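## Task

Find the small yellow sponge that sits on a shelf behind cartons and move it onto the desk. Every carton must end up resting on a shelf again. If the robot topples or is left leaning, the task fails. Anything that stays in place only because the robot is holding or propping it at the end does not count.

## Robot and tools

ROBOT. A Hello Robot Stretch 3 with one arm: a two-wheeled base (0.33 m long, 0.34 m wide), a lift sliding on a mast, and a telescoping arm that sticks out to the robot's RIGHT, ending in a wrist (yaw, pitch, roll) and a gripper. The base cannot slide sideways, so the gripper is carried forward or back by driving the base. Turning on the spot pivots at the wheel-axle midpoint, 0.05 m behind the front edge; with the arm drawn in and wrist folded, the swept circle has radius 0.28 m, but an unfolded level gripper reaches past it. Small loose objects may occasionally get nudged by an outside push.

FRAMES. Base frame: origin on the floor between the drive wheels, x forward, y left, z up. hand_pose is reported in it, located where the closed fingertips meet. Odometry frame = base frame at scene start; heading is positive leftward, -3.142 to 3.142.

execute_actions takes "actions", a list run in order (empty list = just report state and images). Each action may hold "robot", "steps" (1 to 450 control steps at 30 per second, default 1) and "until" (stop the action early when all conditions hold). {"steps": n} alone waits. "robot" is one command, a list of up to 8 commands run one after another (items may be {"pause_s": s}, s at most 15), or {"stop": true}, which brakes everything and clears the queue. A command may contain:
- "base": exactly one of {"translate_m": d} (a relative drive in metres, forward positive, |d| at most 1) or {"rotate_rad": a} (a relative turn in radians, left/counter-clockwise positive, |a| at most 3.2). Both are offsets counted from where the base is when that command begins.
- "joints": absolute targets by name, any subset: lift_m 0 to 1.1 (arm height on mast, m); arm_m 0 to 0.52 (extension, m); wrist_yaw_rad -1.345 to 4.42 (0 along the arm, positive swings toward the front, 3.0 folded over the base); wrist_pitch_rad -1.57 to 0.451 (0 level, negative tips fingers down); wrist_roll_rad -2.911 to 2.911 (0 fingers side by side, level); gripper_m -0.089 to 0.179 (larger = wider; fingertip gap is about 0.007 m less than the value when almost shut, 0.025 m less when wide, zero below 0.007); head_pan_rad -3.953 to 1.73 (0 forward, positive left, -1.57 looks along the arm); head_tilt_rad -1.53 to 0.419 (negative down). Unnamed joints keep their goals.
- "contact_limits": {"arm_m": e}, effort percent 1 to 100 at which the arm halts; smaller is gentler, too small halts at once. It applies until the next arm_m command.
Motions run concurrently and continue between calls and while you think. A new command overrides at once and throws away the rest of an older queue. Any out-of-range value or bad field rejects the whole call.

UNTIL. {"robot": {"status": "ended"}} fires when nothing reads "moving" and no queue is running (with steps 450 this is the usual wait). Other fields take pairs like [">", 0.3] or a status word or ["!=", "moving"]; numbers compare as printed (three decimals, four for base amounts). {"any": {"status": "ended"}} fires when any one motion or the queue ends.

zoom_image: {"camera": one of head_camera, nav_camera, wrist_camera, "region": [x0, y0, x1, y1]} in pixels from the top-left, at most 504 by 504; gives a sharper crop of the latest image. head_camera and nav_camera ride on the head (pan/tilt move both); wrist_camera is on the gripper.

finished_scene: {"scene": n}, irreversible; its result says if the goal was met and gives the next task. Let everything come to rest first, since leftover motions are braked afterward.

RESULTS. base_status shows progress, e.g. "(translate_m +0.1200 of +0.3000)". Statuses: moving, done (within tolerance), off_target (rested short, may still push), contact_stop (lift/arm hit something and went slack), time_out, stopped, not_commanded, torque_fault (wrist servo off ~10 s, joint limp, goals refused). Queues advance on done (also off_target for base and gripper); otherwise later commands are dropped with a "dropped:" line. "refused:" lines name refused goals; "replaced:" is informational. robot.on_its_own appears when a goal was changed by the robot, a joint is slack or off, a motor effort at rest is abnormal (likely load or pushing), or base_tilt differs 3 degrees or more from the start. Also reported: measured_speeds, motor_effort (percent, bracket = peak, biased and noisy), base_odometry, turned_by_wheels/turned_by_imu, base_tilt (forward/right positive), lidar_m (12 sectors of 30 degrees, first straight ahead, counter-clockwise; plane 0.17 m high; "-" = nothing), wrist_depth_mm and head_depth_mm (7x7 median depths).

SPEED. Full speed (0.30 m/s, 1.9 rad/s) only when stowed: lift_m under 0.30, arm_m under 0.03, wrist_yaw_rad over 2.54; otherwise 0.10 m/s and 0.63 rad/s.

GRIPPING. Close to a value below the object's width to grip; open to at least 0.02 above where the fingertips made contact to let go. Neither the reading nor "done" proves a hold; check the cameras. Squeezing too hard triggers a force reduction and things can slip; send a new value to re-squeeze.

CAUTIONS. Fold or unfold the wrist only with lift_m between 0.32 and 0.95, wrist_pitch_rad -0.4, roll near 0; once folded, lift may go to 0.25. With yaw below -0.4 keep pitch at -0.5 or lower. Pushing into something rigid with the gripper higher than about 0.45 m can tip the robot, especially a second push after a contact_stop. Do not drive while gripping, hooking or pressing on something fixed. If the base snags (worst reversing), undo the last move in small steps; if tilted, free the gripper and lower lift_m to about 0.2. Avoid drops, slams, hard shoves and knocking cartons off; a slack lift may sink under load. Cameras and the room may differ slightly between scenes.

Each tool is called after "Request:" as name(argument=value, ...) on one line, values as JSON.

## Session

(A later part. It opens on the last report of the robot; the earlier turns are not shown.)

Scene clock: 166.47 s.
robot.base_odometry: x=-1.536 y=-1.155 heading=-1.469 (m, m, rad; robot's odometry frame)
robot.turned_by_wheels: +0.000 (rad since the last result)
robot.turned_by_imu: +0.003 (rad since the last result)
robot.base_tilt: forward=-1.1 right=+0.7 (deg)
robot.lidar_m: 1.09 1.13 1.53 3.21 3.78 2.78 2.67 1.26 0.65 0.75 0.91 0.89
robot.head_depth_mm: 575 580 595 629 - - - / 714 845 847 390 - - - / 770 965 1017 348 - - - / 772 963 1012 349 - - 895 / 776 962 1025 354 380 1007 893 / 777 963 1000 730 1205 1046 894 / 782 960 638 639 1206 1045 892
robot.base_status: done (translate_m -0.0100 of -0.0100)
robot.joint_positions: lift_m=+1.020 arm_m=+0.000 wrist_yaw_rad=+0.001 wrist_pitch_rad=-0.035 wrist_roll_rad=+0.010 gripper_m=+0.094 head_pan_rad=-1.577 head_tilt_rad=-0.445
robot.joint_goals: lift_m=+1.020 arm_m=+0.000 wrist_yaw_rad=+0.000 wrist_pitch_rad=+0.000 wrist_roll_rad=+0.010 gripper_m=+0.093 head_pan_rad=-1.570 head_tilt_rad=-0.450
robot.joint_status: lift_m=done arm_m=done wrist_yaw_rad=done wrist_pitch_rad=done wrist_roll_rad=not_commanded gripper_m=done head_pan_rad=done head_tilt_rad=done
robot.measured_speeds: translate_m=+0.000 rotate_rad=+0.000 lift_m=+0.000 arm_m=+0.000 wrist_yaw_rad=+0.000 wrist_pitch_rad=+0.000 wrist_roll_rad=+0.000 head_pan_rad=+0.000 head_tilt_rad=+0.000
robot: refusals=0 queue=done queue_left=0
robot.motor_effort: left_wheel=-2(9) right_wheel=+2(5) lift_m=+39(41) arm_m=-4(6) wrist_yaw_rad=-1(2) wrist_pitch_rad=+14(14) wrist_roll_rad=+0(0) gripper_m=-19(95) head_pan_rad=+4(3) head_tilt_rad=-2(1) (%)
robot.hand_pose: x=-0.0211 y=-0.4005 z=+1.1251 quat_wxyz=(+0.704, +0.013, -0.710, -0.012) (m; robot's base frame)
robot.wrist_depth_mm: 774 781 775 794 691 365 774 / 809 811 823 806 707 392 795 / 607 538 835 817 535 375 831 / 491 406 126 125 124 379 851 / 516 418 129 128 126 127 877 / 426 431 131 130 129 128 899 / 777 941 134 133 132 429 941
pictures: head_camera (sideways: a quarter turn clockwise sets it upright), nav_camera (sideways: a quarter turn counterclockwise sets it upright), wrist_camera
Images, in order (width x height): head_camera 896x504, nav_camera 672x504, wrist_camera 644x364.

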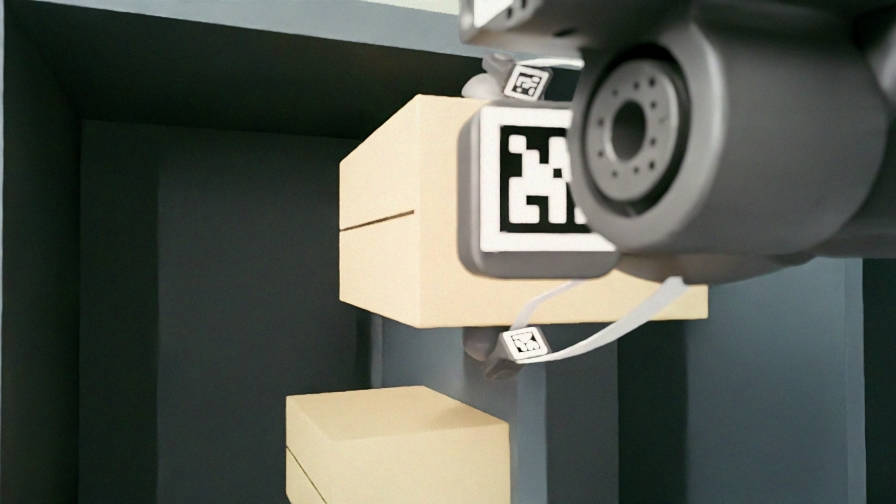

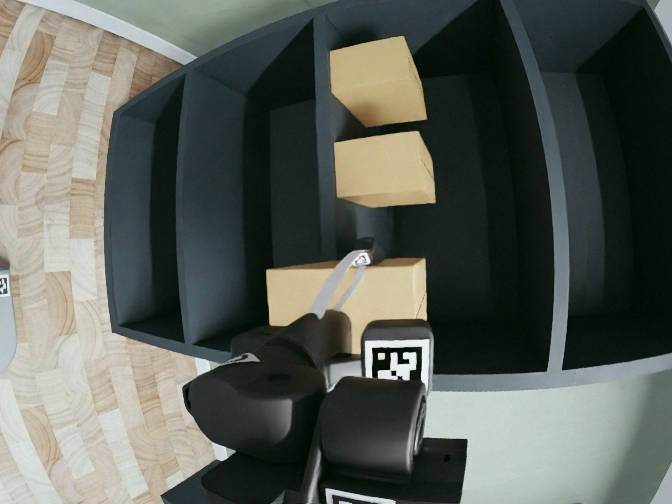

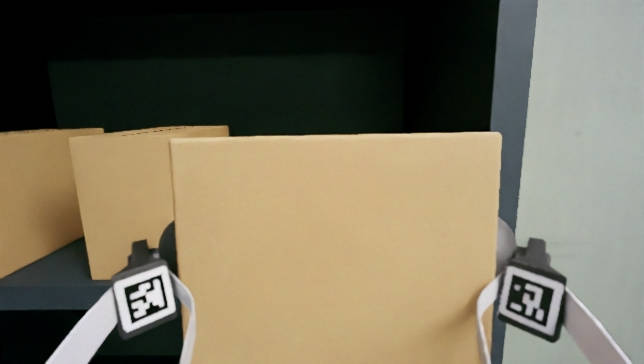

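Request:
execute_actions(actions=[{"robot":[{"joints":{"lift_m":0.97,"head_tilt_rad":-0.8}}],"steps":450,"until":{"robot":{"status":"ended"}}}])

Scene clock: 174.60 s.
robot.base_odometry: x=-1.536 y=-1.155 heading=-1.469 (m, m, rad; robot's odometry frame)
robot.turned_by_wheels: +0.000 (rad since the last result)
robot.turned_by_imu: +0.001 (rad since the last result)
robot.base_tilt: forward=-1.1 right=+0.6 (deg)
robot.lidar_m: 1.09 1.12 1.53 3.22 3.77 2.77 2.67 1.26 0.65 0.75 0.91 0.90
robot.head_depth_mm: 582 607 678 - - - - / 846 718 362 855 - - 1154 / 921 397 355 - - - 1156 / 894 396 355 - 1385 1290 1160 / 919 686 372 1058 1000 1288 1173 / 885 720 1189 1117 995 1292 1177 / 554 605 1185 1118 1000 1289 1176
robot.base_status: done (translate_m -0.0100 of -0.0100)
robot.joint_positions: lift_m=+0.970 arm_m=+0.000 wrist_yaw_rad=+0.001 wrist_pitch_rad=-0.037 wrist_roll_rad=+0.010 gripper_m=+0.094 head_pan_rad=-1.577 head_tilt_rad=-0.790
robot.joint_goals: lift_m=+0.970 arm_m=+0.000 wrist_yaw_rad=+0.000 wrist_pitch_rad=+0.000 wrist_roll_rad=+0.010 gripper_m=+0.093 head_pan_rad=-1.570 head_tilt_rad=-0.800
robot.joint_status: lift_m=done arm_m=done wrist_yaw_rad=done wrist_pitch_rad=done wrist_roll_rad=not_commanded gripper_m=done head_pan_rad=done head_tilt_rad=done
robot.measured_speeds: translate_m=+0.000 rotate_rad=+0.000 lift_m=+0.000 arm_m=+0.000 wrist_yaw_rad=+0.000 wrist_pitch_rad=+0.000 wrist_roll_rad=+0.000 head_pan_rad=+0.000 head_tilt_rad=+0.000
robot: refusals=0 queue=done queue_left=0
robot.motor_effort: left_wheel=-2(2) right_wheel=+2(2) lift_m=+19(40) arm_m=-4(4) wrist_yaw_rad=-2(1) wrist_pitch_rad=+14(14) wrist_roll_rad=+0(0) gripper_m=-19(19) head_pan_rad=+2(5) head_tilt_rad=-3(20) (%)
robot.hand_pose: x=-0.0211 y=-0.4005 z=+1.0756 quat_wxyz=(+0.704, +0.014, -0.710, -0.013) (m; robot's base frame)
robot.wrist_depth_mm: 784 782 791 772 693 362 763 / 811 799 805 805 710 398 794 / 485 396 509 819 538 376 812 / 492 412 126 125 124 380 849 / 444 419 129 128 126 127 891 / 799 924 131 130 129 128 905 / 781 935 134 133 132 932 942
pictures: head_camera (sideways: a quarter turn clockwise sets it upright), nav_camera (sideways: a quarter turn counterclockwise sets it upright), wrist_camera
Images, in order (width x height): head_camera 896x504, nav_camera 672x504, wrist_camera 644x364.

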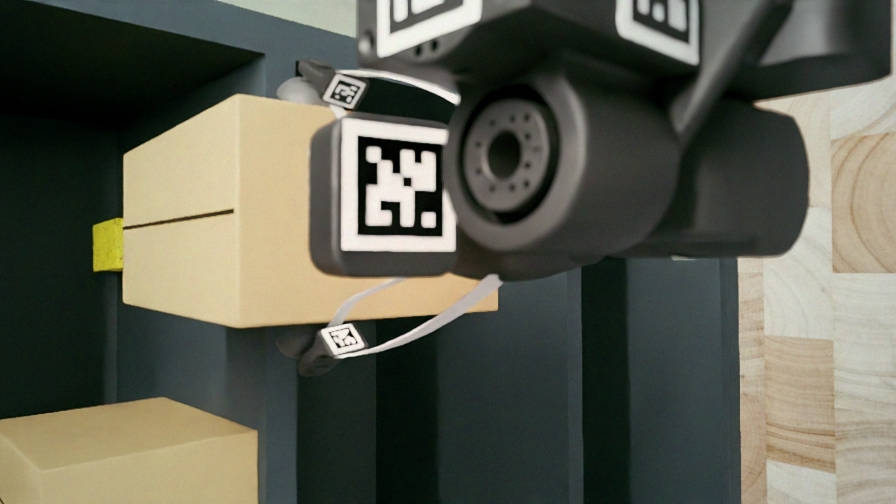

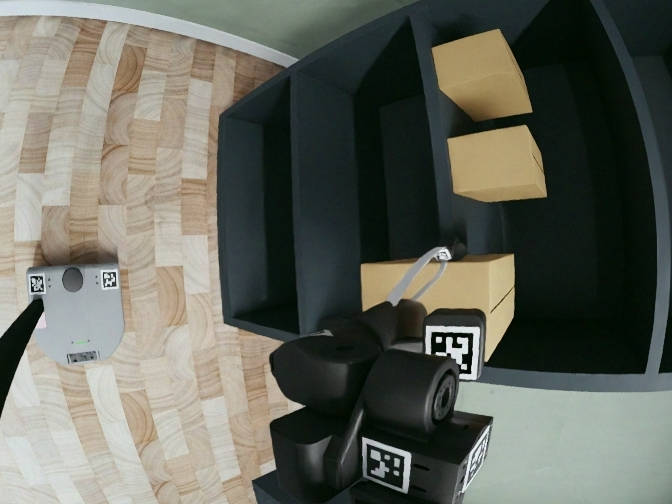

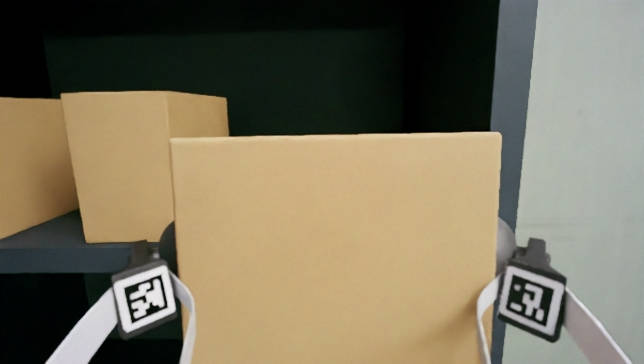

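Request:
execute_actions(actions=[{"robot":[{"joints":{"lift_m":0.62}},{"joints":{"arm_m":0.32}},{"joints":{"lift_m":0.575}}],"steps":450,"until":{"robot":{"status":"ended"}}}])

Scene clock: 187.27 s.
robot.base_odometry: x=-1.536 y=-1.155 heading=-1.469 (m, m, rad; robot's odometry frame)
robot.turned_by_wheels: +0.000 (rad since the last result)
robot.turned_by_imu: +0.002 (rad since the last result)
robot.base_tilt: forward=-1.0 right=+0.6 (deg)
robot.lidar_m: 1.09 1.13 1.54 3.20 3.78 2.77 2.67 1.26 0.65 0.74 0.91 0.89
robot.head_depth_mm: 581 605 701 1427 1592 1348 1177 / 849 724 781 858 1003 1379 - / 921 759 1167 1054 - 1295 1177 / 892 758 976 866 1395 1297 1174 / 918 757 1189 1116 996 1288 1171 / 889 720 1191 1119 999 1290 1173 / 554 604 1184 1118 991 1291 1170
robot.base_status: done (translate_m -0.0100 of -0.0100)
robot.joint_positions: lift_m=+0.575 arm_m=+0.320 wrist_yaw_rad=+0.001 wrist_pitch_rad=-0.037 wrist_roll_rad=+0.010 gripper_m=+0.094 head_pan_rad=-1.577 head_tilt_rad=-0.790
robot.joint_goals: lift_m=+0.575 arm_m=+0.320 wrist_yaw_rad=+0.000 wrist_pitch_rad=+0.000 wrist_roll_rad=+0.010 gripper_m=+0.093 head_pan_rad=-1.570 head_tilt_rad=-0.800
robot.joint_status: lift_m=done arm_m=done wrist_yaw_rad=done wrist_pitch_rad=done wrist_roll_rad=not_commanded gripper_m=done head_pan_rad=done head_tilt_rad=done
robot.measured_speeds: translate_m=+0.000 rotate_rad=+0.000 lift_m=+0.000 arm_m=+0.000 wrist_yaw_rad=+0.000 wrist_pitch_rad=+0.000 wrist_roll_rad=+0.000 head_pan_rad=+0.000 head_tilt_rad=+0.000
robot: refusals=0 queue=done queue_left=0
robot.motor_effort: left_wheel=-2(1) right_wheel=+2(2) lift_m=+19(20) arm_m=+4(4) wrist_yaw_rad=-2(1) wrist_pitch_rad=+14(14) wrist_roll_rad=+0(0) gripper_m=-18(18) head_pan_rad=+3(4) head_tilt_rad=-2(3) (%)
robot.hand_pose: x=-0.0211 y=-0.7198 z=+0.6805 quat_wxyz=(+0.704, +0.014, -0.710, -0.013) (m; robot's base frame)
robot.wrist_depth_mm: 488 486 483 477 479 332 217 / 502 497 496 493 493 336 218 / 520 512 507 506 495 312 219 / 531 530 126 125 124 274 220 / 556 541 128 128 126 127 221 / 443 471 131 130 129 128 211 / 357 327 134 133 132 301 206
pictures: head_camera (sideways: a quarter turn clockwise sets it upright), nav_camera (sideways: a quarter turn counterclockwise sets it upright), wrist_camera
Images, in order (width x height): head_camera 896x504, nav_camera 672x504, wrist_camera 644x364.

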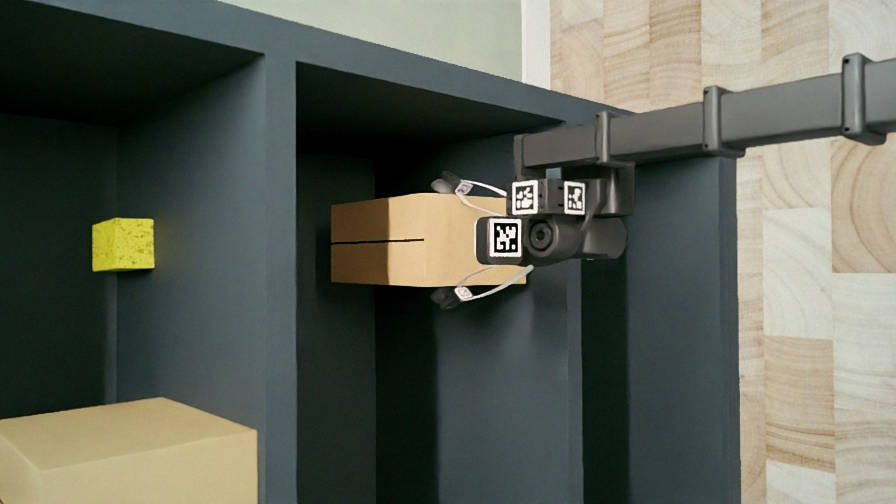

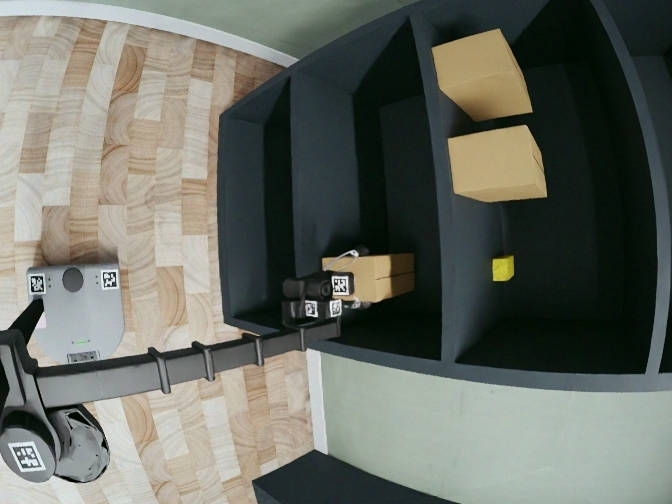

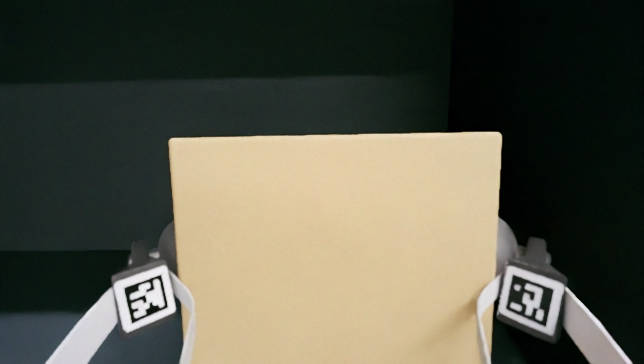

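Request:
execute_actions(actions=[{"robot":[{"joints":{"lift_m":0.563}},{"joints":{"gripper_m":0.17}},{"joints":{"arm_m":0.0}},{"joints":{"lift_m":0.97,"gripper_m":0.12,"wrist_pitch_rad":-0.14}},{"joints":{"arm_m":0.3}}],"steps":450,"until":{"robot":{"status":"ended"}}},{"steps":300,"until":{"robot":{"status":"ended"}}}])

Scene clock: 205.47 s.
robot.base_odometry: x=-1.536 y=-1.155 heading=-1.469 (m, m, rad; robot's odometry frame)
robot.turned_by_wheels: +0.000 (rad since the last result)
robot.turned_by_imu: +0.003 (rad since the last result)
robot.base_tilt: forward=-1.1 right=+0.6 (deg)
robot.lidar_m: 1.09 1.13 1.53 3.20 3.78 2.77 2.66 1.26 0.65 0.75 0.91 0.89
robot.head_depth_mm: 582 - 701 1444 1586 1347 1178 / 849 - 851 856 1020 1322 1171 / 893 - 1194 1089 1000 1267 1177 / 903 760 1005 905 969 1290 1176 / 916 755 1187 1117 993 1290 1176 / 888 718 1187 1119 997 1294 1173 / 554 604 1187 1116 996 1290 1170
robot.base_status: done (translate_m -0.0100 of -0.0100)
robot.joint_positions: lift_m=+0.970 arm_m=+0.300 wrist_yaw_rad=+0.001 wrist_pitch_rad=-0.159 wrist_roll_rad=+0.010 gripper_m=+0.120 head_pan_rad=-1.577 head_tilt_rad=-0.790
robot.joint_goals: lift_m=+0.970 arm_m=+0.300 wrist_yaw_rad=+0.000 wrist_pitch_rad=-0.140 wrist_roll_rad=+0.010 gripper_m=+0.120 head_pan_rad=-1.570 head_tilt_rad=-0.800
robot.joint_status: lift_m=done arm_m=done wrist_yaw_rad=done wrist_pitch_rad=done wrist_roll_rad=not_commanded gripper_m=done head_pan_rad=done head_tilt_rad=done
robot.measured_speeds: translate_m=+0.000 rotate_rad=+0.000 lift_m=+0.000 arm_m=+0.000 wrist_yaw_rad=+0.000 wrist_pitch_rad=+0.000 wrist_roll_rad=+0.000 head_pan_rad=+0.000 head_tilt_rad=+0.000
robot: refusals=0 queue=done queue_left=0
robot.motor_effort: left_wheel=-2(2) right_wheel=+2(2) lift_m=+38(38) arm_m=+4(8) wrist_yaw_rad=-2(1) wrist_pitch_rad=+7(14) wrist_roll_rad=+0(0) gripper_m=+0(84) head_pan_rad=+5(4) head_tilt_rad=-3(4) (%)
robot.hand_pose: x=-0.0211 y=-0.6939 z=+1.0441 quat_wxyz=(+0.701, +0.056, -0.708, -0.056) (m; robot's base frame)
robot.wrist_depth_mm: 255 488 487 480 484 330 216 / 242 501 509 508 505 332 217 / 241 344 537 523 533 335 219 / 239 342 447 400 430 334 219 / 238 296 307 305 299 294 220 / 227 245 236 233 232 - 210 / 197 186 191 190 187 180 183
pictures: head_camera (sideways: a quarter turn clockwise sets it upright), nav_camera (sideways: a quarter turn counterclockwise sets it upright), wrist_camera
Images, in order (width x height): head_camera 896x504, nav_camera 672x504, wrist_camera 644x364.

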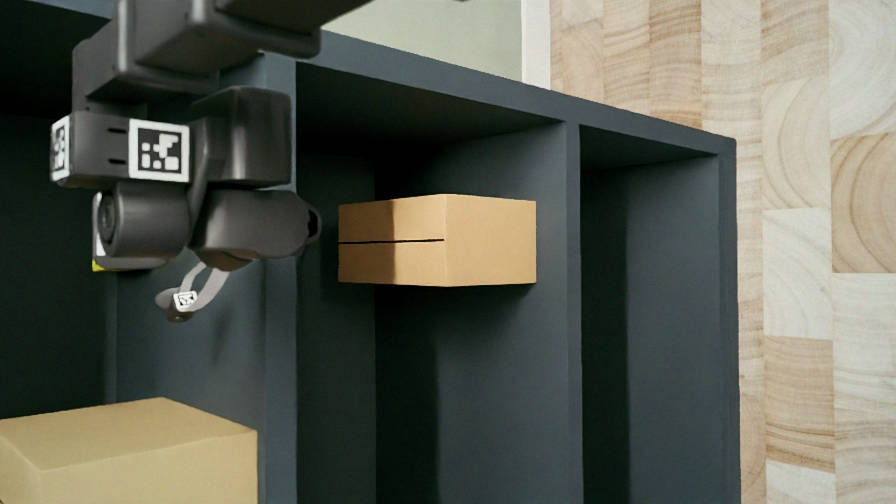

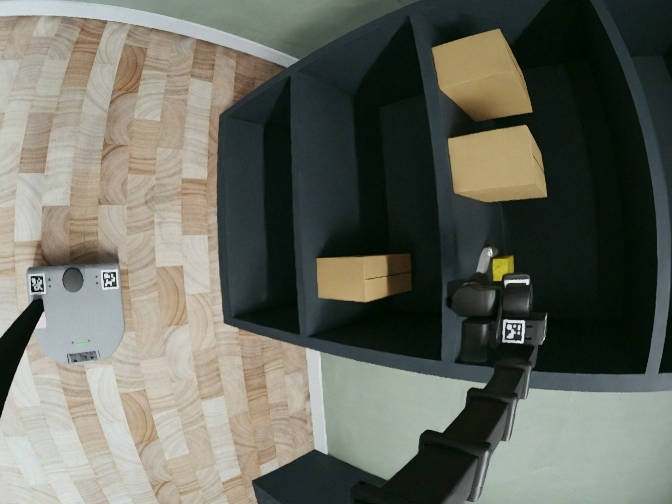

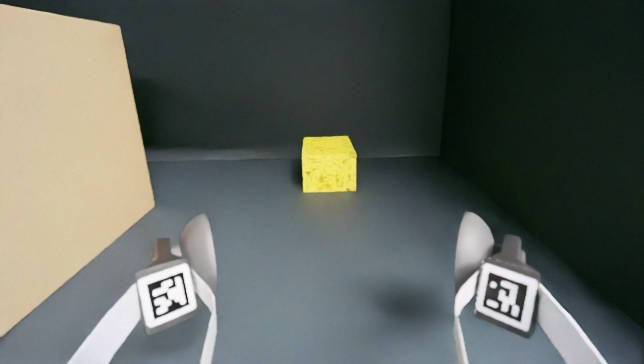

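Request:
execute_actions(actions=[{"robot":[{"joints":{"arm_m":0.46,"lift_m":0.955}}],"steps":450,"until":{"robot":{"status":"ended"}}}])

Scene clock: 212.50 s.
robot.base_odometry: x=-1.536 y=-1.155 heading=-1.469 (m, m, rad; robot's odometry frame)
robot.turned_by_wheels: +0.000 (rad since the last result)
robot.turned_by_imu: +0.001 (rad since the last result)
robot.base_tilt: forward=-1.0 right=+0.6 (deg)
robot.lidar_m: 1.09 1.12 1.53 3.19 3.78 2.77 2.67 1.27 0.65 0.75 0.91 0.89
robot.head_depth_mm: 581 - 699 1467 1578 1354 1174 / 812 724 781 854 1014 1319 1173 / 886 689 1185 1089 998 1274 1173 / 890 705 1001 903 974 1295 1171 / 918 756 1187 1115 997 1284 1176 / 887 720 1187 1116 996 1290 1176 / 553 603 1187 1117 995 1289 1172
robot.base_status: done (translate_m -0.0100 of -0.0100)
robot.joint_positions: lift_m=+0.955 arm_m=+0.460 wrist_yaw_rad=+0.001 wrist_pitch_rad=-0.159 wrist_roll_rad=+0.010 gripper_m=+0.120 head_pan_rad=-1.577 head_tilt_rad=-0.790
robot.joint_goals: lift_m=+0.955 arm_m=+0.460 wrist_yaw_rad=+0.000 wrist_pitch_rad=-0.140 wrist_roll_rad=+0.010 gripper_m=+0.120 head_pan_rad=-1.570 head_tilt_rad=-0.800
robot.joint_status: lift_m=done arm_m=done wrist_yaw_rad=done wrist_pitch_rad=done wrist_roll_rad=not_commanded gripper_m=done head_pan_rad=done head_tilt_rad=done
robot.measured_speeds: translate_m=+0.000 rotate_rad=+0.000 lift_m=+0.000 arm_m=+0.000 wrist_yaw_rad=+0.000 wrist_pitch_rad=+0.000 wrist_roll_rad=+0.000 head_pan_rad=+0.000 head_tilt_rad=+0.000
robot: refusals=0 queue=done queue_left=0
robot.motor_effort: left_wheel=-2(2) right_wheel=+2(2) lift_m=+18(38) arm_m=+4(7) wrist_yaw_rad=-2(1) wrist_pitch_rad=+7(7) wrist_roll_rad=+0(0) gripper_m=+1(0) head_pan_rad=+4(5) head_tilt_rad=-3(3) (%)
robot.hand_pose: x=-0.0211 y=-0.8538 z=+1.0298 quat_wxyz=(+0.701, +0.056, -0.708, -0.056) (m; robot's base frame)
robot.wrist_depth_mm: 343 343 342 341 339 328 215 / 364 359 357 353 353 331 217 / 377 375 376 372 369 332 218 / 391 386 385 254 381 323 218 / 286 282 277 243 268 273 220 / 216 219 210 209 206 - 199 / 173 166 171 169 168 160 164
pictures: head_camera (sideways: a quarter turn clockwise sets it upright), nav_camera (sideways: a quarter turn counterclockwise sets it upright), wrist_camera
Images, in order (width x height): head_camera 896x504, nav_camera 672x504, wrist_camera 644x364.

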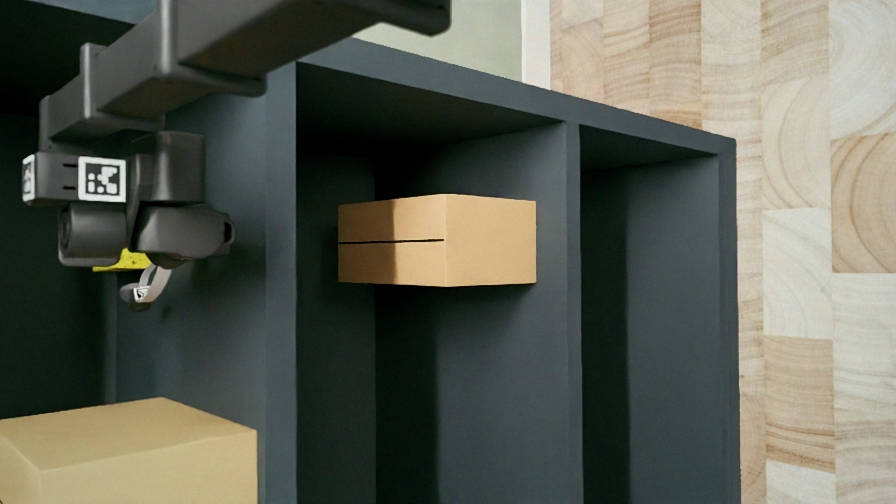

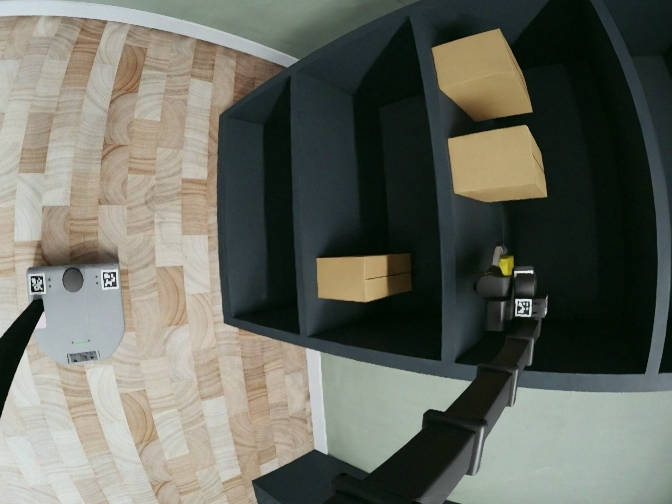

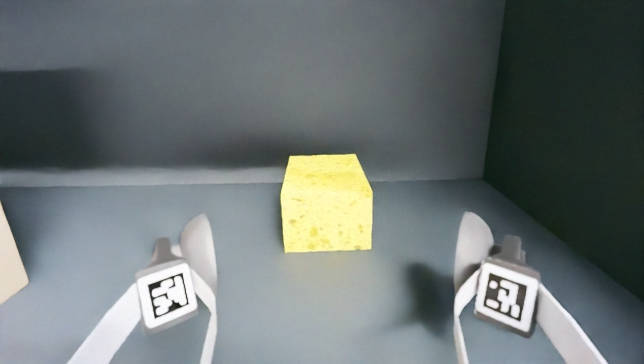

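Request:
execute_actions(actions=[{"robot":[{"joints":{"arm_m":0.52,"lift_m":0.938}}],"steps":450,"until":{"robot":{"status":"ended"}}}])

Scene clock: 220.47 s.
robot.base_odometry: x=-1.536 y=-1.155 heading=-1.469 (m, m, rad; robot's odometry frame)
robot.turned_by_wheels: +0.000 (rad since the last result)
robot.turned_by_imu: +0.001 (rad since the last result)
robot.base_tilt: forward=-1.0 right=+0.7 (deg)
robot.lidar_m: 1.09 1.13 1.53 3.18 3.78 2.77 2.67 1.26 0.65 0.75 0.91 0.89
robot.head_depth_mm: 581 - - 1471 1580 1347 1177 / 814 724 781 855 1017 1320 1176 / 895 688 1189 1090 998 1267 1177 / 890 685 1004 904 972 1291 1177 / 919 757 1189 1120 995 1294 1174 / 889 718 1189 1119 996 1293 1173 / 554 606 1184 1115 998 1286 1174
robot.base_status: done (translate_m -0.0100 of -0.0100)
robot.joint_positions: lift_m=+0.938 arm_m=+0.519 wrist_yaw_rad=+0.001 wrist_pitch_rad=-0.159 wrist_roll_rad=+0.010 gripper_m=+0.120 head_pan_rad=-1.577 head_tilt_rad=-0.790
robot.joint_goals: lift_m=+0.938 arm_m=+0.520 wrist_yaw_rad=+0.000 wrist_pitch_rad=-0.140 wrist_roll_rad=+0.010 gripper_m=+0.120 head_pan_rad=-1.570 head_tilt_rad=-0.800
robot.joint_status: lift_m=done arm_m=done wrist_yaw_rad=done wrist_pitch_rad=done wrist_roll_rad=not_commanded gripper_m=done head_pan_rad=done head_tilt_rad=done
robot.measured_speeds: translate_m=+0.000 rotate_rad=+0.000 lift_m=+0.000 arm_m=+0.000 wrist_yaw_rad=+0.000 wrist_pitch_rad=+0.000 wrist_roll_rad=+0.000 head_pan_rad=+0.000 head_tilt_rad=+0.000
robot: refusals=0 queue=done queue_left=0
robot.motor_effort: left_wheel=-2(2) right_wheel=+2(2) lift_m=+18(18) arm_m=+5(2) wrist_yaw_rad=+0(1) wrist_pitch_rad=+7(7) wrist_roll_rad=+0(0) gripper_m=+0(0) head_pan_rad=+5(4) head_tilt_rad=-2(3) (%)
robot.hand_pose: x=-0.0211 y=-0.9135 z=+1.0128 quat_wxyz=(+0.701, +0.057, -0.708, -0.056) (m; robot's base frame)
robot.wrist_depth_mm: 288 287 286 285 285 282 215 / 303 301 299 298 297 293 216 / 318 314 312 314 310 307 216 / 330 326 324 202 320 302 217 / 246 245 239 177 232 242 208 / 185 190 182 180 179 - 174 / 151 143 148 146 145 139 142
pictures: head_camera (sideways: a quarter turn clockwise sets it upright), nav_camera (sideways: a quarter turn counterclockwise sets it upright), wrist_camera
Images, in order (width x height): head_camera 896x504, nav_camera 672x504, wrist_camera 644x364.

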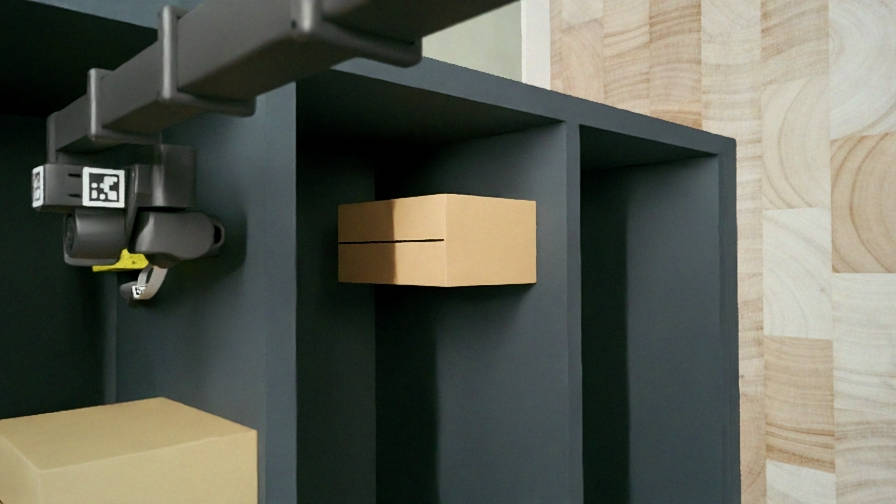

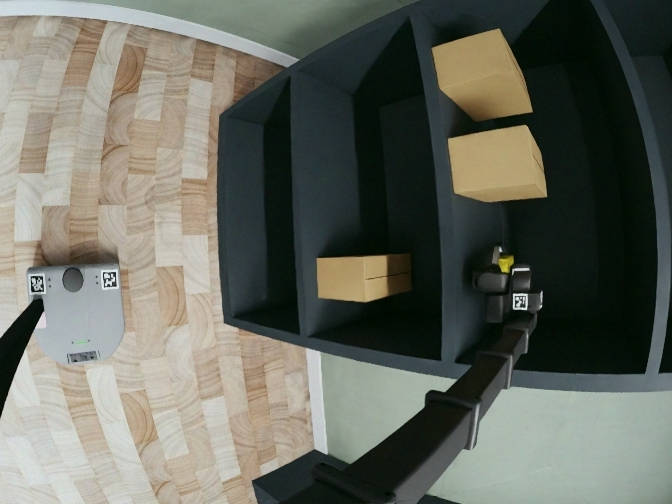

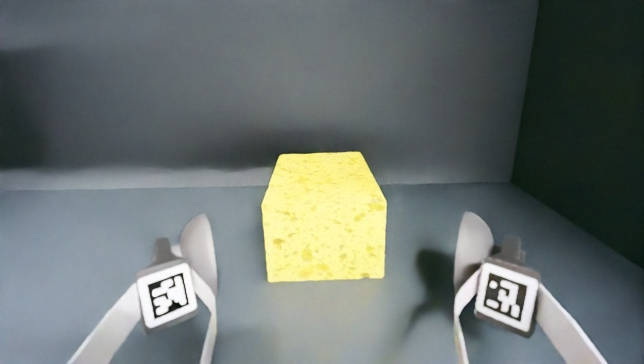

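Request:
execute_actions(actions=[{"robot":[{"joints":{"arm_m":0.0,"lift_m":0.95}},{"base":{"rotate_rad":-0.35}},{"base":{"translate_m":0.15}},{"base":{"rotate_rad":0.35}},{"base":{"translate_m":-0.141}},{"joints":{"arm_m":0.44}},{"joints":{"lift_m":0.938}}],"steps":450,"until":{"robot":{"status":"ended"}}},{"steps":300,"until":{"robot":{"status":"ended"}}}])

Scene clock: 246.90 s.
robot.base_odometry: x=-1.587 y=-1.160 heading=-1.469 (m, m, rad; robot's odometry frame)
robot.turned_by_wheels: +0.000 (rad since the last result)
robot.turned_by_imu: +0.004 (rad since the last result)
robot.base_tilt: forward=-1.0 right=+0.7 (deg)
robot.lidar_m: 1.09 1.13 1.53 3.25 3.81 2.76 2.67 1.24 0.60 0.75 0.91 0.86
robot.head_depth_mm: 581 546 - 717 1544 1348 1178 / 836 - 718 855 925 1293 1175 / 848 - 628 1087 972 1251 1175 / 858 721 628 851 923 1260 1173 / 872 757 626 1119 972 1269 1171 / 858 719 626 1120 948 1268 1172 / 545 562 604 1115 946 1265 1176
robot.base_status: done (translate_m -0.1410 of -0.1410)
robot.joint_positions: lift_m=+0.938 arm_m=+0.440 wrist_yaw_rad=+0.001 wrist_pitch_rad=-0.159 wrist_roll_rad=+0.010 gripper_m=+0.120 head_pan_rad=-1.577 head_tilt_rad=-0.790
robot.joint_goals: lift_m=+0.938 arm_m=+0.440 wrist_yaw_rad=+0.000 wrist_pitch_rad=-0.140 wrist_roll_rad=+0.010 gripper_m=+0.120 head_pan_rad=-1.570 head_tilt_rad=-0.800
robot.joint_status: lift_m=done arm_m=done wrist_yaw_rad=done wrist_pitch_rad=done wrist_roll_rad=not_commanded gripper_m=done head_pan_rad=done head_tilt_rad=done
robot.measured_speeds: translate_m=+0.000 rotate_rad=+0.000 lift_m=+0.000 arm_m=+0.000 wrist_yaw_rad=+0.000 wrist_pitch_rad=+0.000 wrist_roll_rad=+0.000 head_pan_rad=+0.000 head_tilt_rad=+0.000
robot: refusals=0 queue=done queue_left=0
robot.motor_effort: left_wheel=-2(9) right_wheel=+2(7) lift_m=+19(39) arm_m=+4(6) wrist_yaw_rad=+0(1) wrist_pitch_rad=+7(7) wrist_roll_rad=+0(0) gripper_m=+1(0) head_pan_rad=+4(4) head_tilt_rad=-3(3) (%)
robot.hand_pose: x=-0.0211 y=-0.8338 z=+1.0128 quat_wxyz=(+0.701, +0.057, -0.708, -0.056) (m; robot's base frame)
robot.wrist_depth_mm: 314 315 313 310 309 303 215 / 330 330 324 323 325 317 216 / 349 344 344 337 340 331 217 / 356 353 346 201 333 302 218 / 245 244 238 208 231 242 208 / 187 190 182 181 179 - 175 / 150 144 148 147 145 139 142
pictures: head_camera (sideways: a quarter turn clockwise sets it upright), nav_camera (sideways: a quarter turn counterclockwise sets it upright), wrist_camera
Images, in order (width x height): head_camera 896x504, nav_camera 672x504, wrist_camera 644x364.

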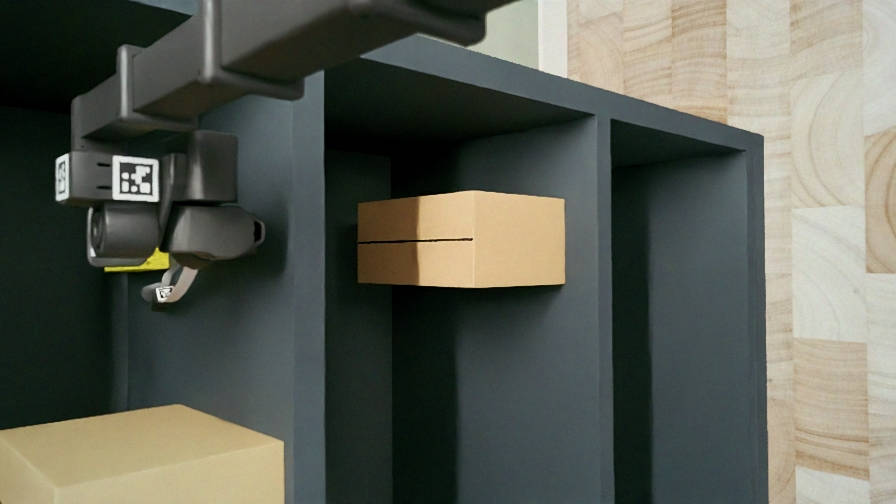

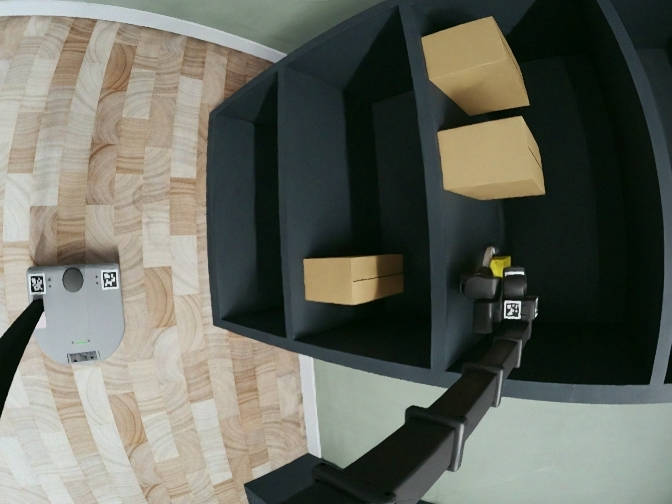

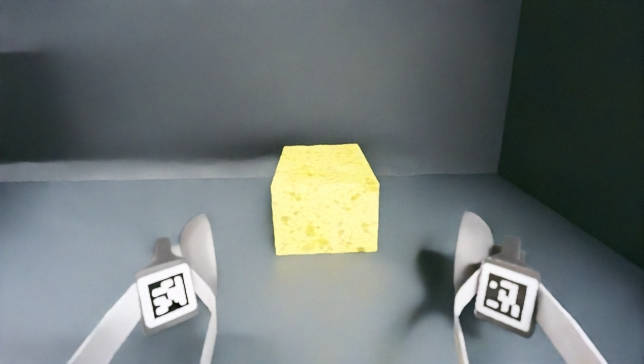

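Request:
execute_actions(actions=[{"robot":[{"joints":{"arm_m":0.495}},{"joints":{"gripper_m":0.035}},{"pause_s":0.5},{"joints":{"lift_m":0.96}},{"joints":{"arm_m":0.0}}],"steps":450,"until":{"robot":{"status":"ended"}}}])

Scene clock: 262.30 s.
robot.base_odometry: x=-1.587 y=-1.160 heading=-1.469 (m, m, rad; robot's odometry frame)
robot.turned_by_wheels: +0.000 (rad since the last result)
robot.turned_by_imu: +0.003 (rad since the last result)
robot.base_tilt: forward=-1.0 right=+0.7 (deg)
robot.lidar_m: 1.09 1.13 1.53 3.26 3.78 2.78 2.66 1.24 0.60 0.74 0.91 0.86
robot.head_depth_mm: 580 581 612 - - - - / 846 724 630 850 - - 1152 / 876 758 604 - - - 1130 / 873 759 448 - - 1265 1153 / 872 757 629 1115 973 1265 1174 / 856 720 627 1120 947 1263 1173 / 545 562 606 1118 945 1260 1171
robot.base_status: done (translate_m -0.1410 of -0.1410)
robot.joint_positions: lift_m=+0.960 arm_m=+0.000 wrist_yaw_rad=+0.001 wrist_pitch_rad=-0.161 wrist_roll_rad=+0.010 gripper_m=+0.036 head_pan_rad=-1.577 head_tilt_rad=-0.790
robot.joint_goals: lift_m=+0.960 arm_m=+0.000 wrist_yaw_rad=+0.000 wrist_pitch_rad=-0.140 wrist_roll_rad=+0.010 gripper_m=+0.035 head_pan_rad=-1.570 head_tilt_rad=-0.800
robot.joint_status: lift_m=done arm_m=done wrist_yaw_rad=done wrist_pitch_rad=done wrist_roll_rad=not_commanded gripper_m=done head_pan_rad=done head_tilt_rad=done
robot.measured_speeds: translate_m=+0.000 rotate_rad=+0.000 lift_m=+0.000 arm_m=+0.000 wrist_yaw_rad=+0.000 wrist_pitch_rad=+0.000 wrist_roll_rad=+0.000 head_pan_rad=+0.000 head_tilt_rad=+0.000
robot: refusals=0 queue=done queue_left=0
robot.motor_effort: left_wheel=-2(2) right_wheel=+2(2) lift_m=+38(40) arm_m=-4(4) wrist_yaw_rad=-1(1) wrist_pitch_rad=+8(8) wrist_roll_rad=+0(0) gripper_m=-13(85) head_pan_rad=+4(4) head_tilt_rad=-4(3) (%)
robot.hand_pose: x=-0.0211 y=-0.3944 z=+1.0334 quat_wxyz=(+0.701, +0.057, -0.708, -0.057) (m; robot's base frame)
robot.wrist_depth_mm: 319 362 717 703 704 332 709 / 329 333 742 735 703 336 744 / 346 351 570 721 607 337 774 / 367 364 412 202 398 345 828 / 759 883 357 148 153 361 870 / 815 913 - 154 158 384 914 / 757 793 781 541 647 954 971
pictures: head_camera (sideways: a quarter turn clockwise sets it upright), nav_camera (sideways: a quarter turn counterclockwise sets it upright), wrist_camera
Images, in order (width x height): head_camera 896x504, nav_camera 672x504, wrist_camera 644x364.

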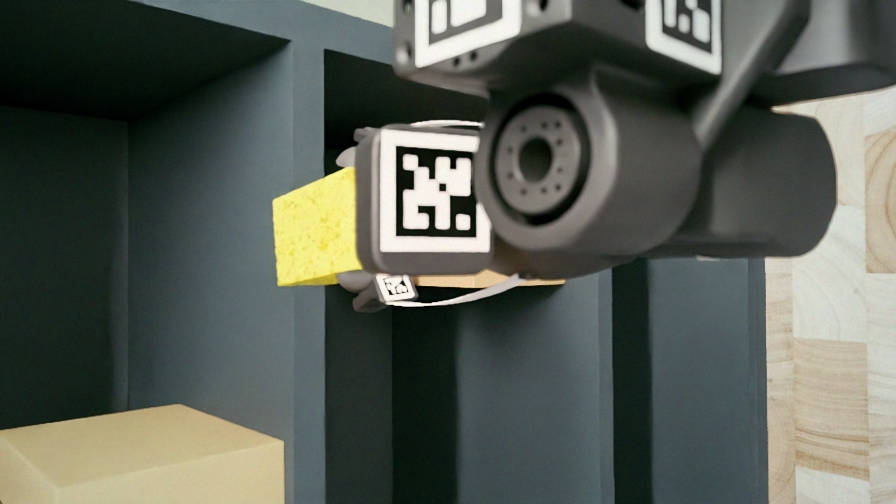

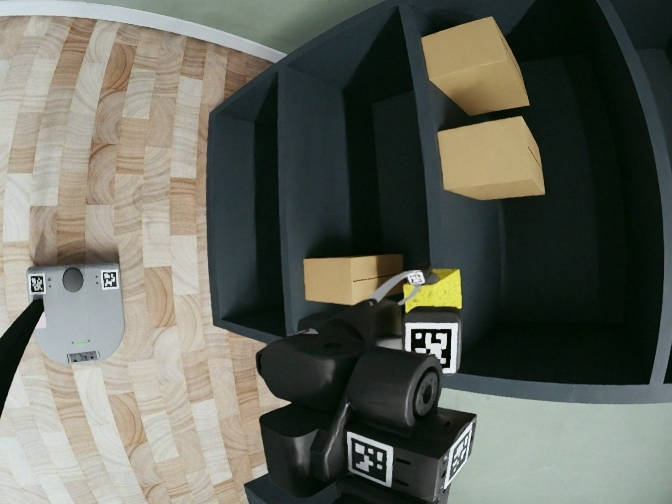

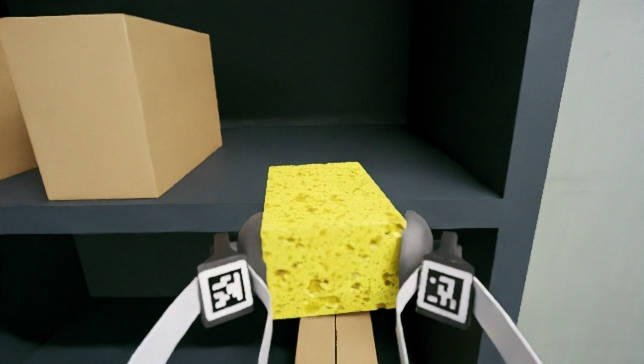

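Request:
execute_actions(actions=[{"robot":[{"base":{"rotate_rad":1.80},"joints":{"lift_m":0.82,"head_tilt_rad":-0.7}},{"base":{"translate_m":1.0}},{"base":{"translate_m":1.0}},{"base":{"translate_m":0.38}},{"base":{"rotate_rad":1.41}}],"steps":450,"until":{"robot":{"status":"ended"}}},{"steps":450,"until":{"robot":{"status":"ended"}}},{"steps":200,"until":{"robot":{"status":"ended"}}}])

Scene clock: 312.73 s.
robot.base_odometry: x=+0.664 y=-0.386 heading=+1.741 (m, m, rad; robot's odometry frame)
robot.turned_by_wheels: +3.210 (rad since the last result)
robot.turned_by_imu: +3.181 (rad since the last result)
robot.base_tilt: forward=-1.0 right=+0.6 (deg)
robot.lidar_m: 2.12 2.26 2.94 2.91 2.16 1.65 1.62 1.74 1.11 1.39 1.10 2.16
robot.head_depth_mm: 1168 1288 1265 945 1570 1419 - / 1172 1302 1254 944 1578 1415 - / 1184 1319 1253 939 796 - - / 1186 1318 1251 939 519 1450 1192 / 1205 1329 1256 940 1567 1418 1219 / 1210 1339 1250 939 1561 1422 1212 / 1215 1353 1247 935 1496 1411 1216
robot.base_status: done (rotate_rad +1.4099 of +1.4100)
robot.joint_positions: lift_m=+0.820 arm_m=+0.000 wrist_yaw_rad=+0.001 wrist_pitch_rad=-0.161 wrist_roll_rad=+0.010 gripper_m=+0.036 head_pan_rad=-1.577 head_tilt_rad=-0.705
robot.joint_goals: lift_m=+0.820 arm_m=+0.000 wrist_yaw_rad=+0.000 wrist_pitch_rad=-0.140 wrist_roll_rad=+0.010 gripper_m=+0.035 head_pan_rad=-1.570 head_tilt_rad=-0.700
robot.joint_status: lift_m=done arm_m=done wrist_yaw_rad=done wrist_pitch_rad=done wrist_roll_rad=not_commanded gripper_m=done head_pan_rad=done head_tilt_rad=done
robot.measured_speeds: translate_m=+0.000 rotate_rad=+0.000 lift_m=+0.000 arm_m=+0.000 wrist_yaw_rad=+0.000 wrist_pitch_rad=+0.000 wrist_roll_rad=+0.000 head_pan_rad=+0.000 head_tilt_rad=+0.000
robot: refusals=0 queue=done queue_left=0
robot.motor_effort: left_wheel=-2(8) right_wheel=+2(6) lift_m=+19(38) arm_m=-4(4) wrist_yaw_rad=-2(1) wrist_pitch_rad=+8(8) wrist_roll_rad=+0(0) gripper_m=-14(13) head_pan_rad=+4(4) head_tilt_rad=+1(9) (%)
robot.hand_pose: x=-0.0211 y=-0.3944 z=+0.8942 quat_wxyz=(+0.701, +0.057, -0.708, -0.057) (m; robot's base frame)
robot.wrist_depth_mm: - - - - - - 957 / - - - - - - - / - - - - - - - / - 838 833 202 786 780 766 / 580 584 574 148 152 544 537 / 469 441 - 155 159 422 417 / - 958 - - - - 830
pictures: head_camera (sideways: a quarter turn clockwise sets it upright), nav_camera (sideways: a quarter turn counterclockwise sets it upright), wrist_camera
Images, in order (width x height): head_camera 896x504, nav_camera 672x504, wrist_camera 644x364.

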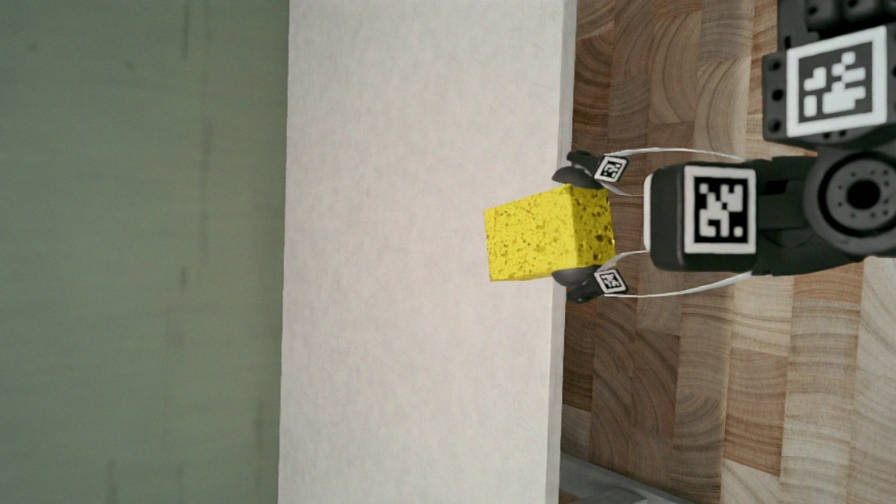

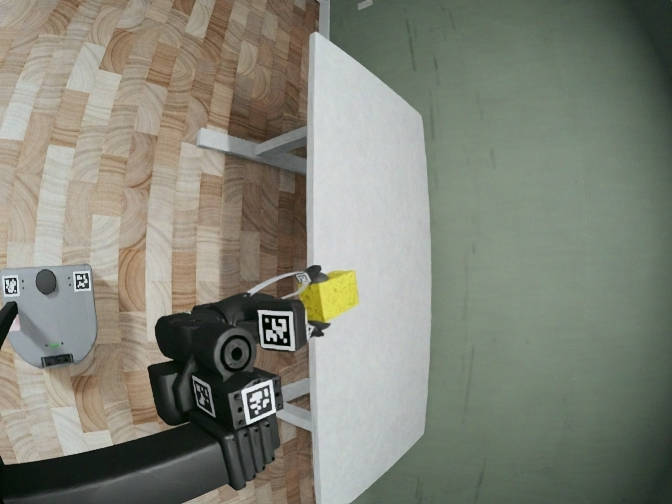

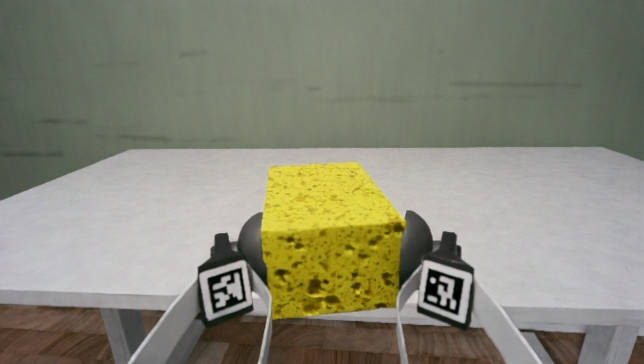

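Request:
execute_actions(actions=[{"robot":[{"joints":{"arm_m":0.42}}],"steps":450,"until":{"robot":{"status":"ended"}}}])

Scene clock: 320.43 s.
robot.base_odometry: x=+0.664 y=-0.386 heading=+1.741 (m, m, rad; robot's odometry frame)
robot.turned_by_wheels: +0.000 (rad since the last result)
robot.turned_by_imu: +0.002 (rad since the last result)
robot.base_tilt: forward=-1.1 right=+0.6 (deg)
robot.lidar_m: 2.11 2.25 2.95 2.91 2.16 1.65 1.62 1.74 1.11 1.40 1.10 2.16
robot.head_depth_mm: 1162 1299 1258 975 - - 1197 / 1175 1298 1319 - 1608 1416 1214 / 1182 1313 1402 891 1570 1414 1213 / 1189 1323 1407 907 1563 1415 1216 / 1203 1333 1253 938 1563 1417 1212 / 1206 1337 1249 936 1564 1417 1212 / 1209 1357 1254 936 1493 1413 1213
robot.base_status: done (rotate_rad +1.4099 of +1.4100)
robot.joint_positions: lift_m=+0.820 arm_m=+0.420 wrist_yaw_rad=+0.001 wrist_pitch_rad=-0.161 wrist_roll_rad=+0.010 gripper_m=+0.036 head_pan_rad=-1.577 head_tilt_rad=-0.705
robot.joint_goals: lift_m=+0.820 arm_m=+0.420 wrist_yaw_rad=+0.000 wrist_pitch_rad=-0.140 wrist_roll_rad=+0.010 gripper_m=+0.035 head_pan_rad=-1.570 head_tilt_rad=-0.700
robot.joint_status: lift_m=done arm_m=done wrist_yaw_rad=done wrist_pitch_rad=done wrist_roll_rad=not_commanded gripper_m=done head_pan_rad=done head_tilt_rad=done
robot.measured_speeds: translate_m=+0.000 rotate_rad=+0.000 lift_m=+0.000 arm_m=+0.000 wrist_yaw_rad=+0.000 wrist_pitch_rad=+0.000 wrist_roll_rad=+0.000 head_pan_rad=+0.000 head_tilt_rad=+0.000
robot: refusals=0 queue=done queue_left=0
robot.motor_effort: left_wheel=-2(2) right_wheel=+3(3) lift_m=+19(19) arm_m=+5(0) wrist_yaw_rad=-1(1) wrist_pitch_rad=+8(8) wrist_roll_rad=+0(0) gripper_m=-13(13) head_pan_rad=+4(4) head_tilt_rad=+1(0) (%)
robot.hand_pose: x=-0.0211 y=-0.8137 z=+0.8942 quat_wxyz=(+0.701, +0.057, -0.708, -0.057) (m; robot's base frame)
robot.wrist_depth_mm: 722 715 693 673 655 634 623 / 774 740 720 702 683 670 649 / 797 774 752 728 712 703 679 / 825 824 795 201 739 731 701 / 583 581 567 148 152 544 531 / 444 441 - 154 158 423 416 / 357 355 346 346 345 340 337
pictures: head_camera (sideways: a quarter turn clockwise sets it upright), nav_camera (sideways: a quarter turn counterclockwise sets it upright), wrist_camera
Images, in order (width x height): head_camera 896x504, nav_camera 672x504, wrist_camera 644x364.

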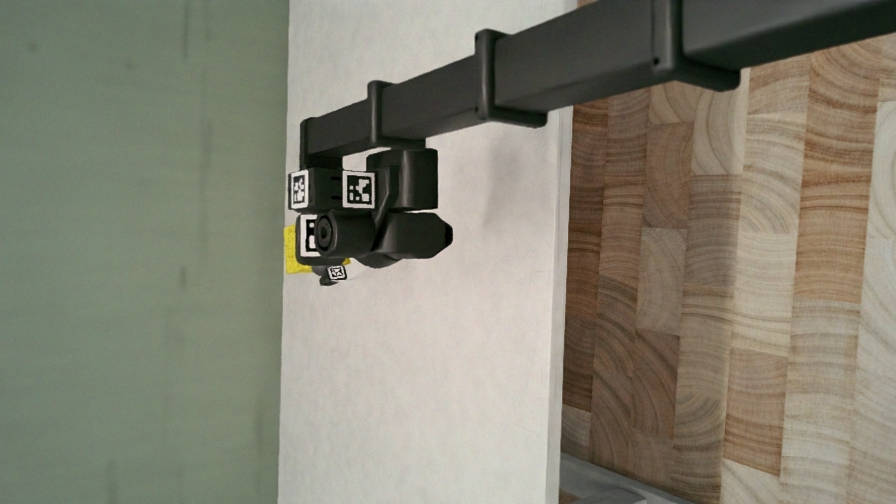

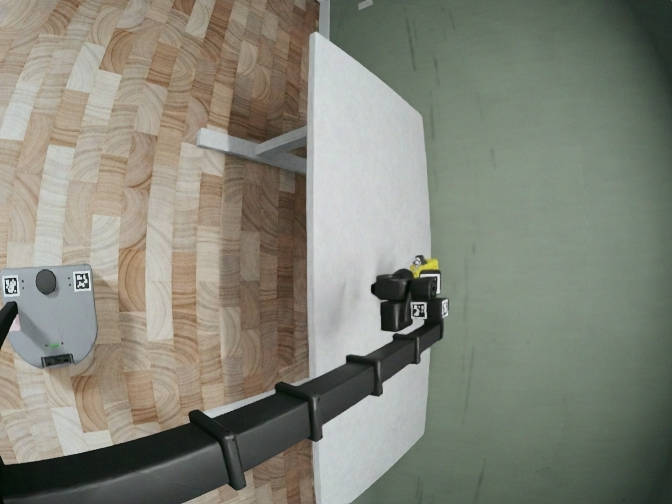

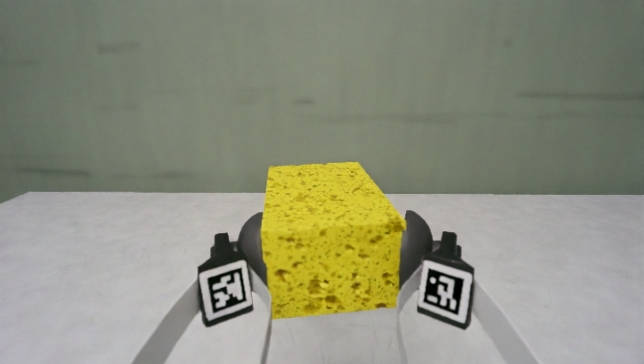

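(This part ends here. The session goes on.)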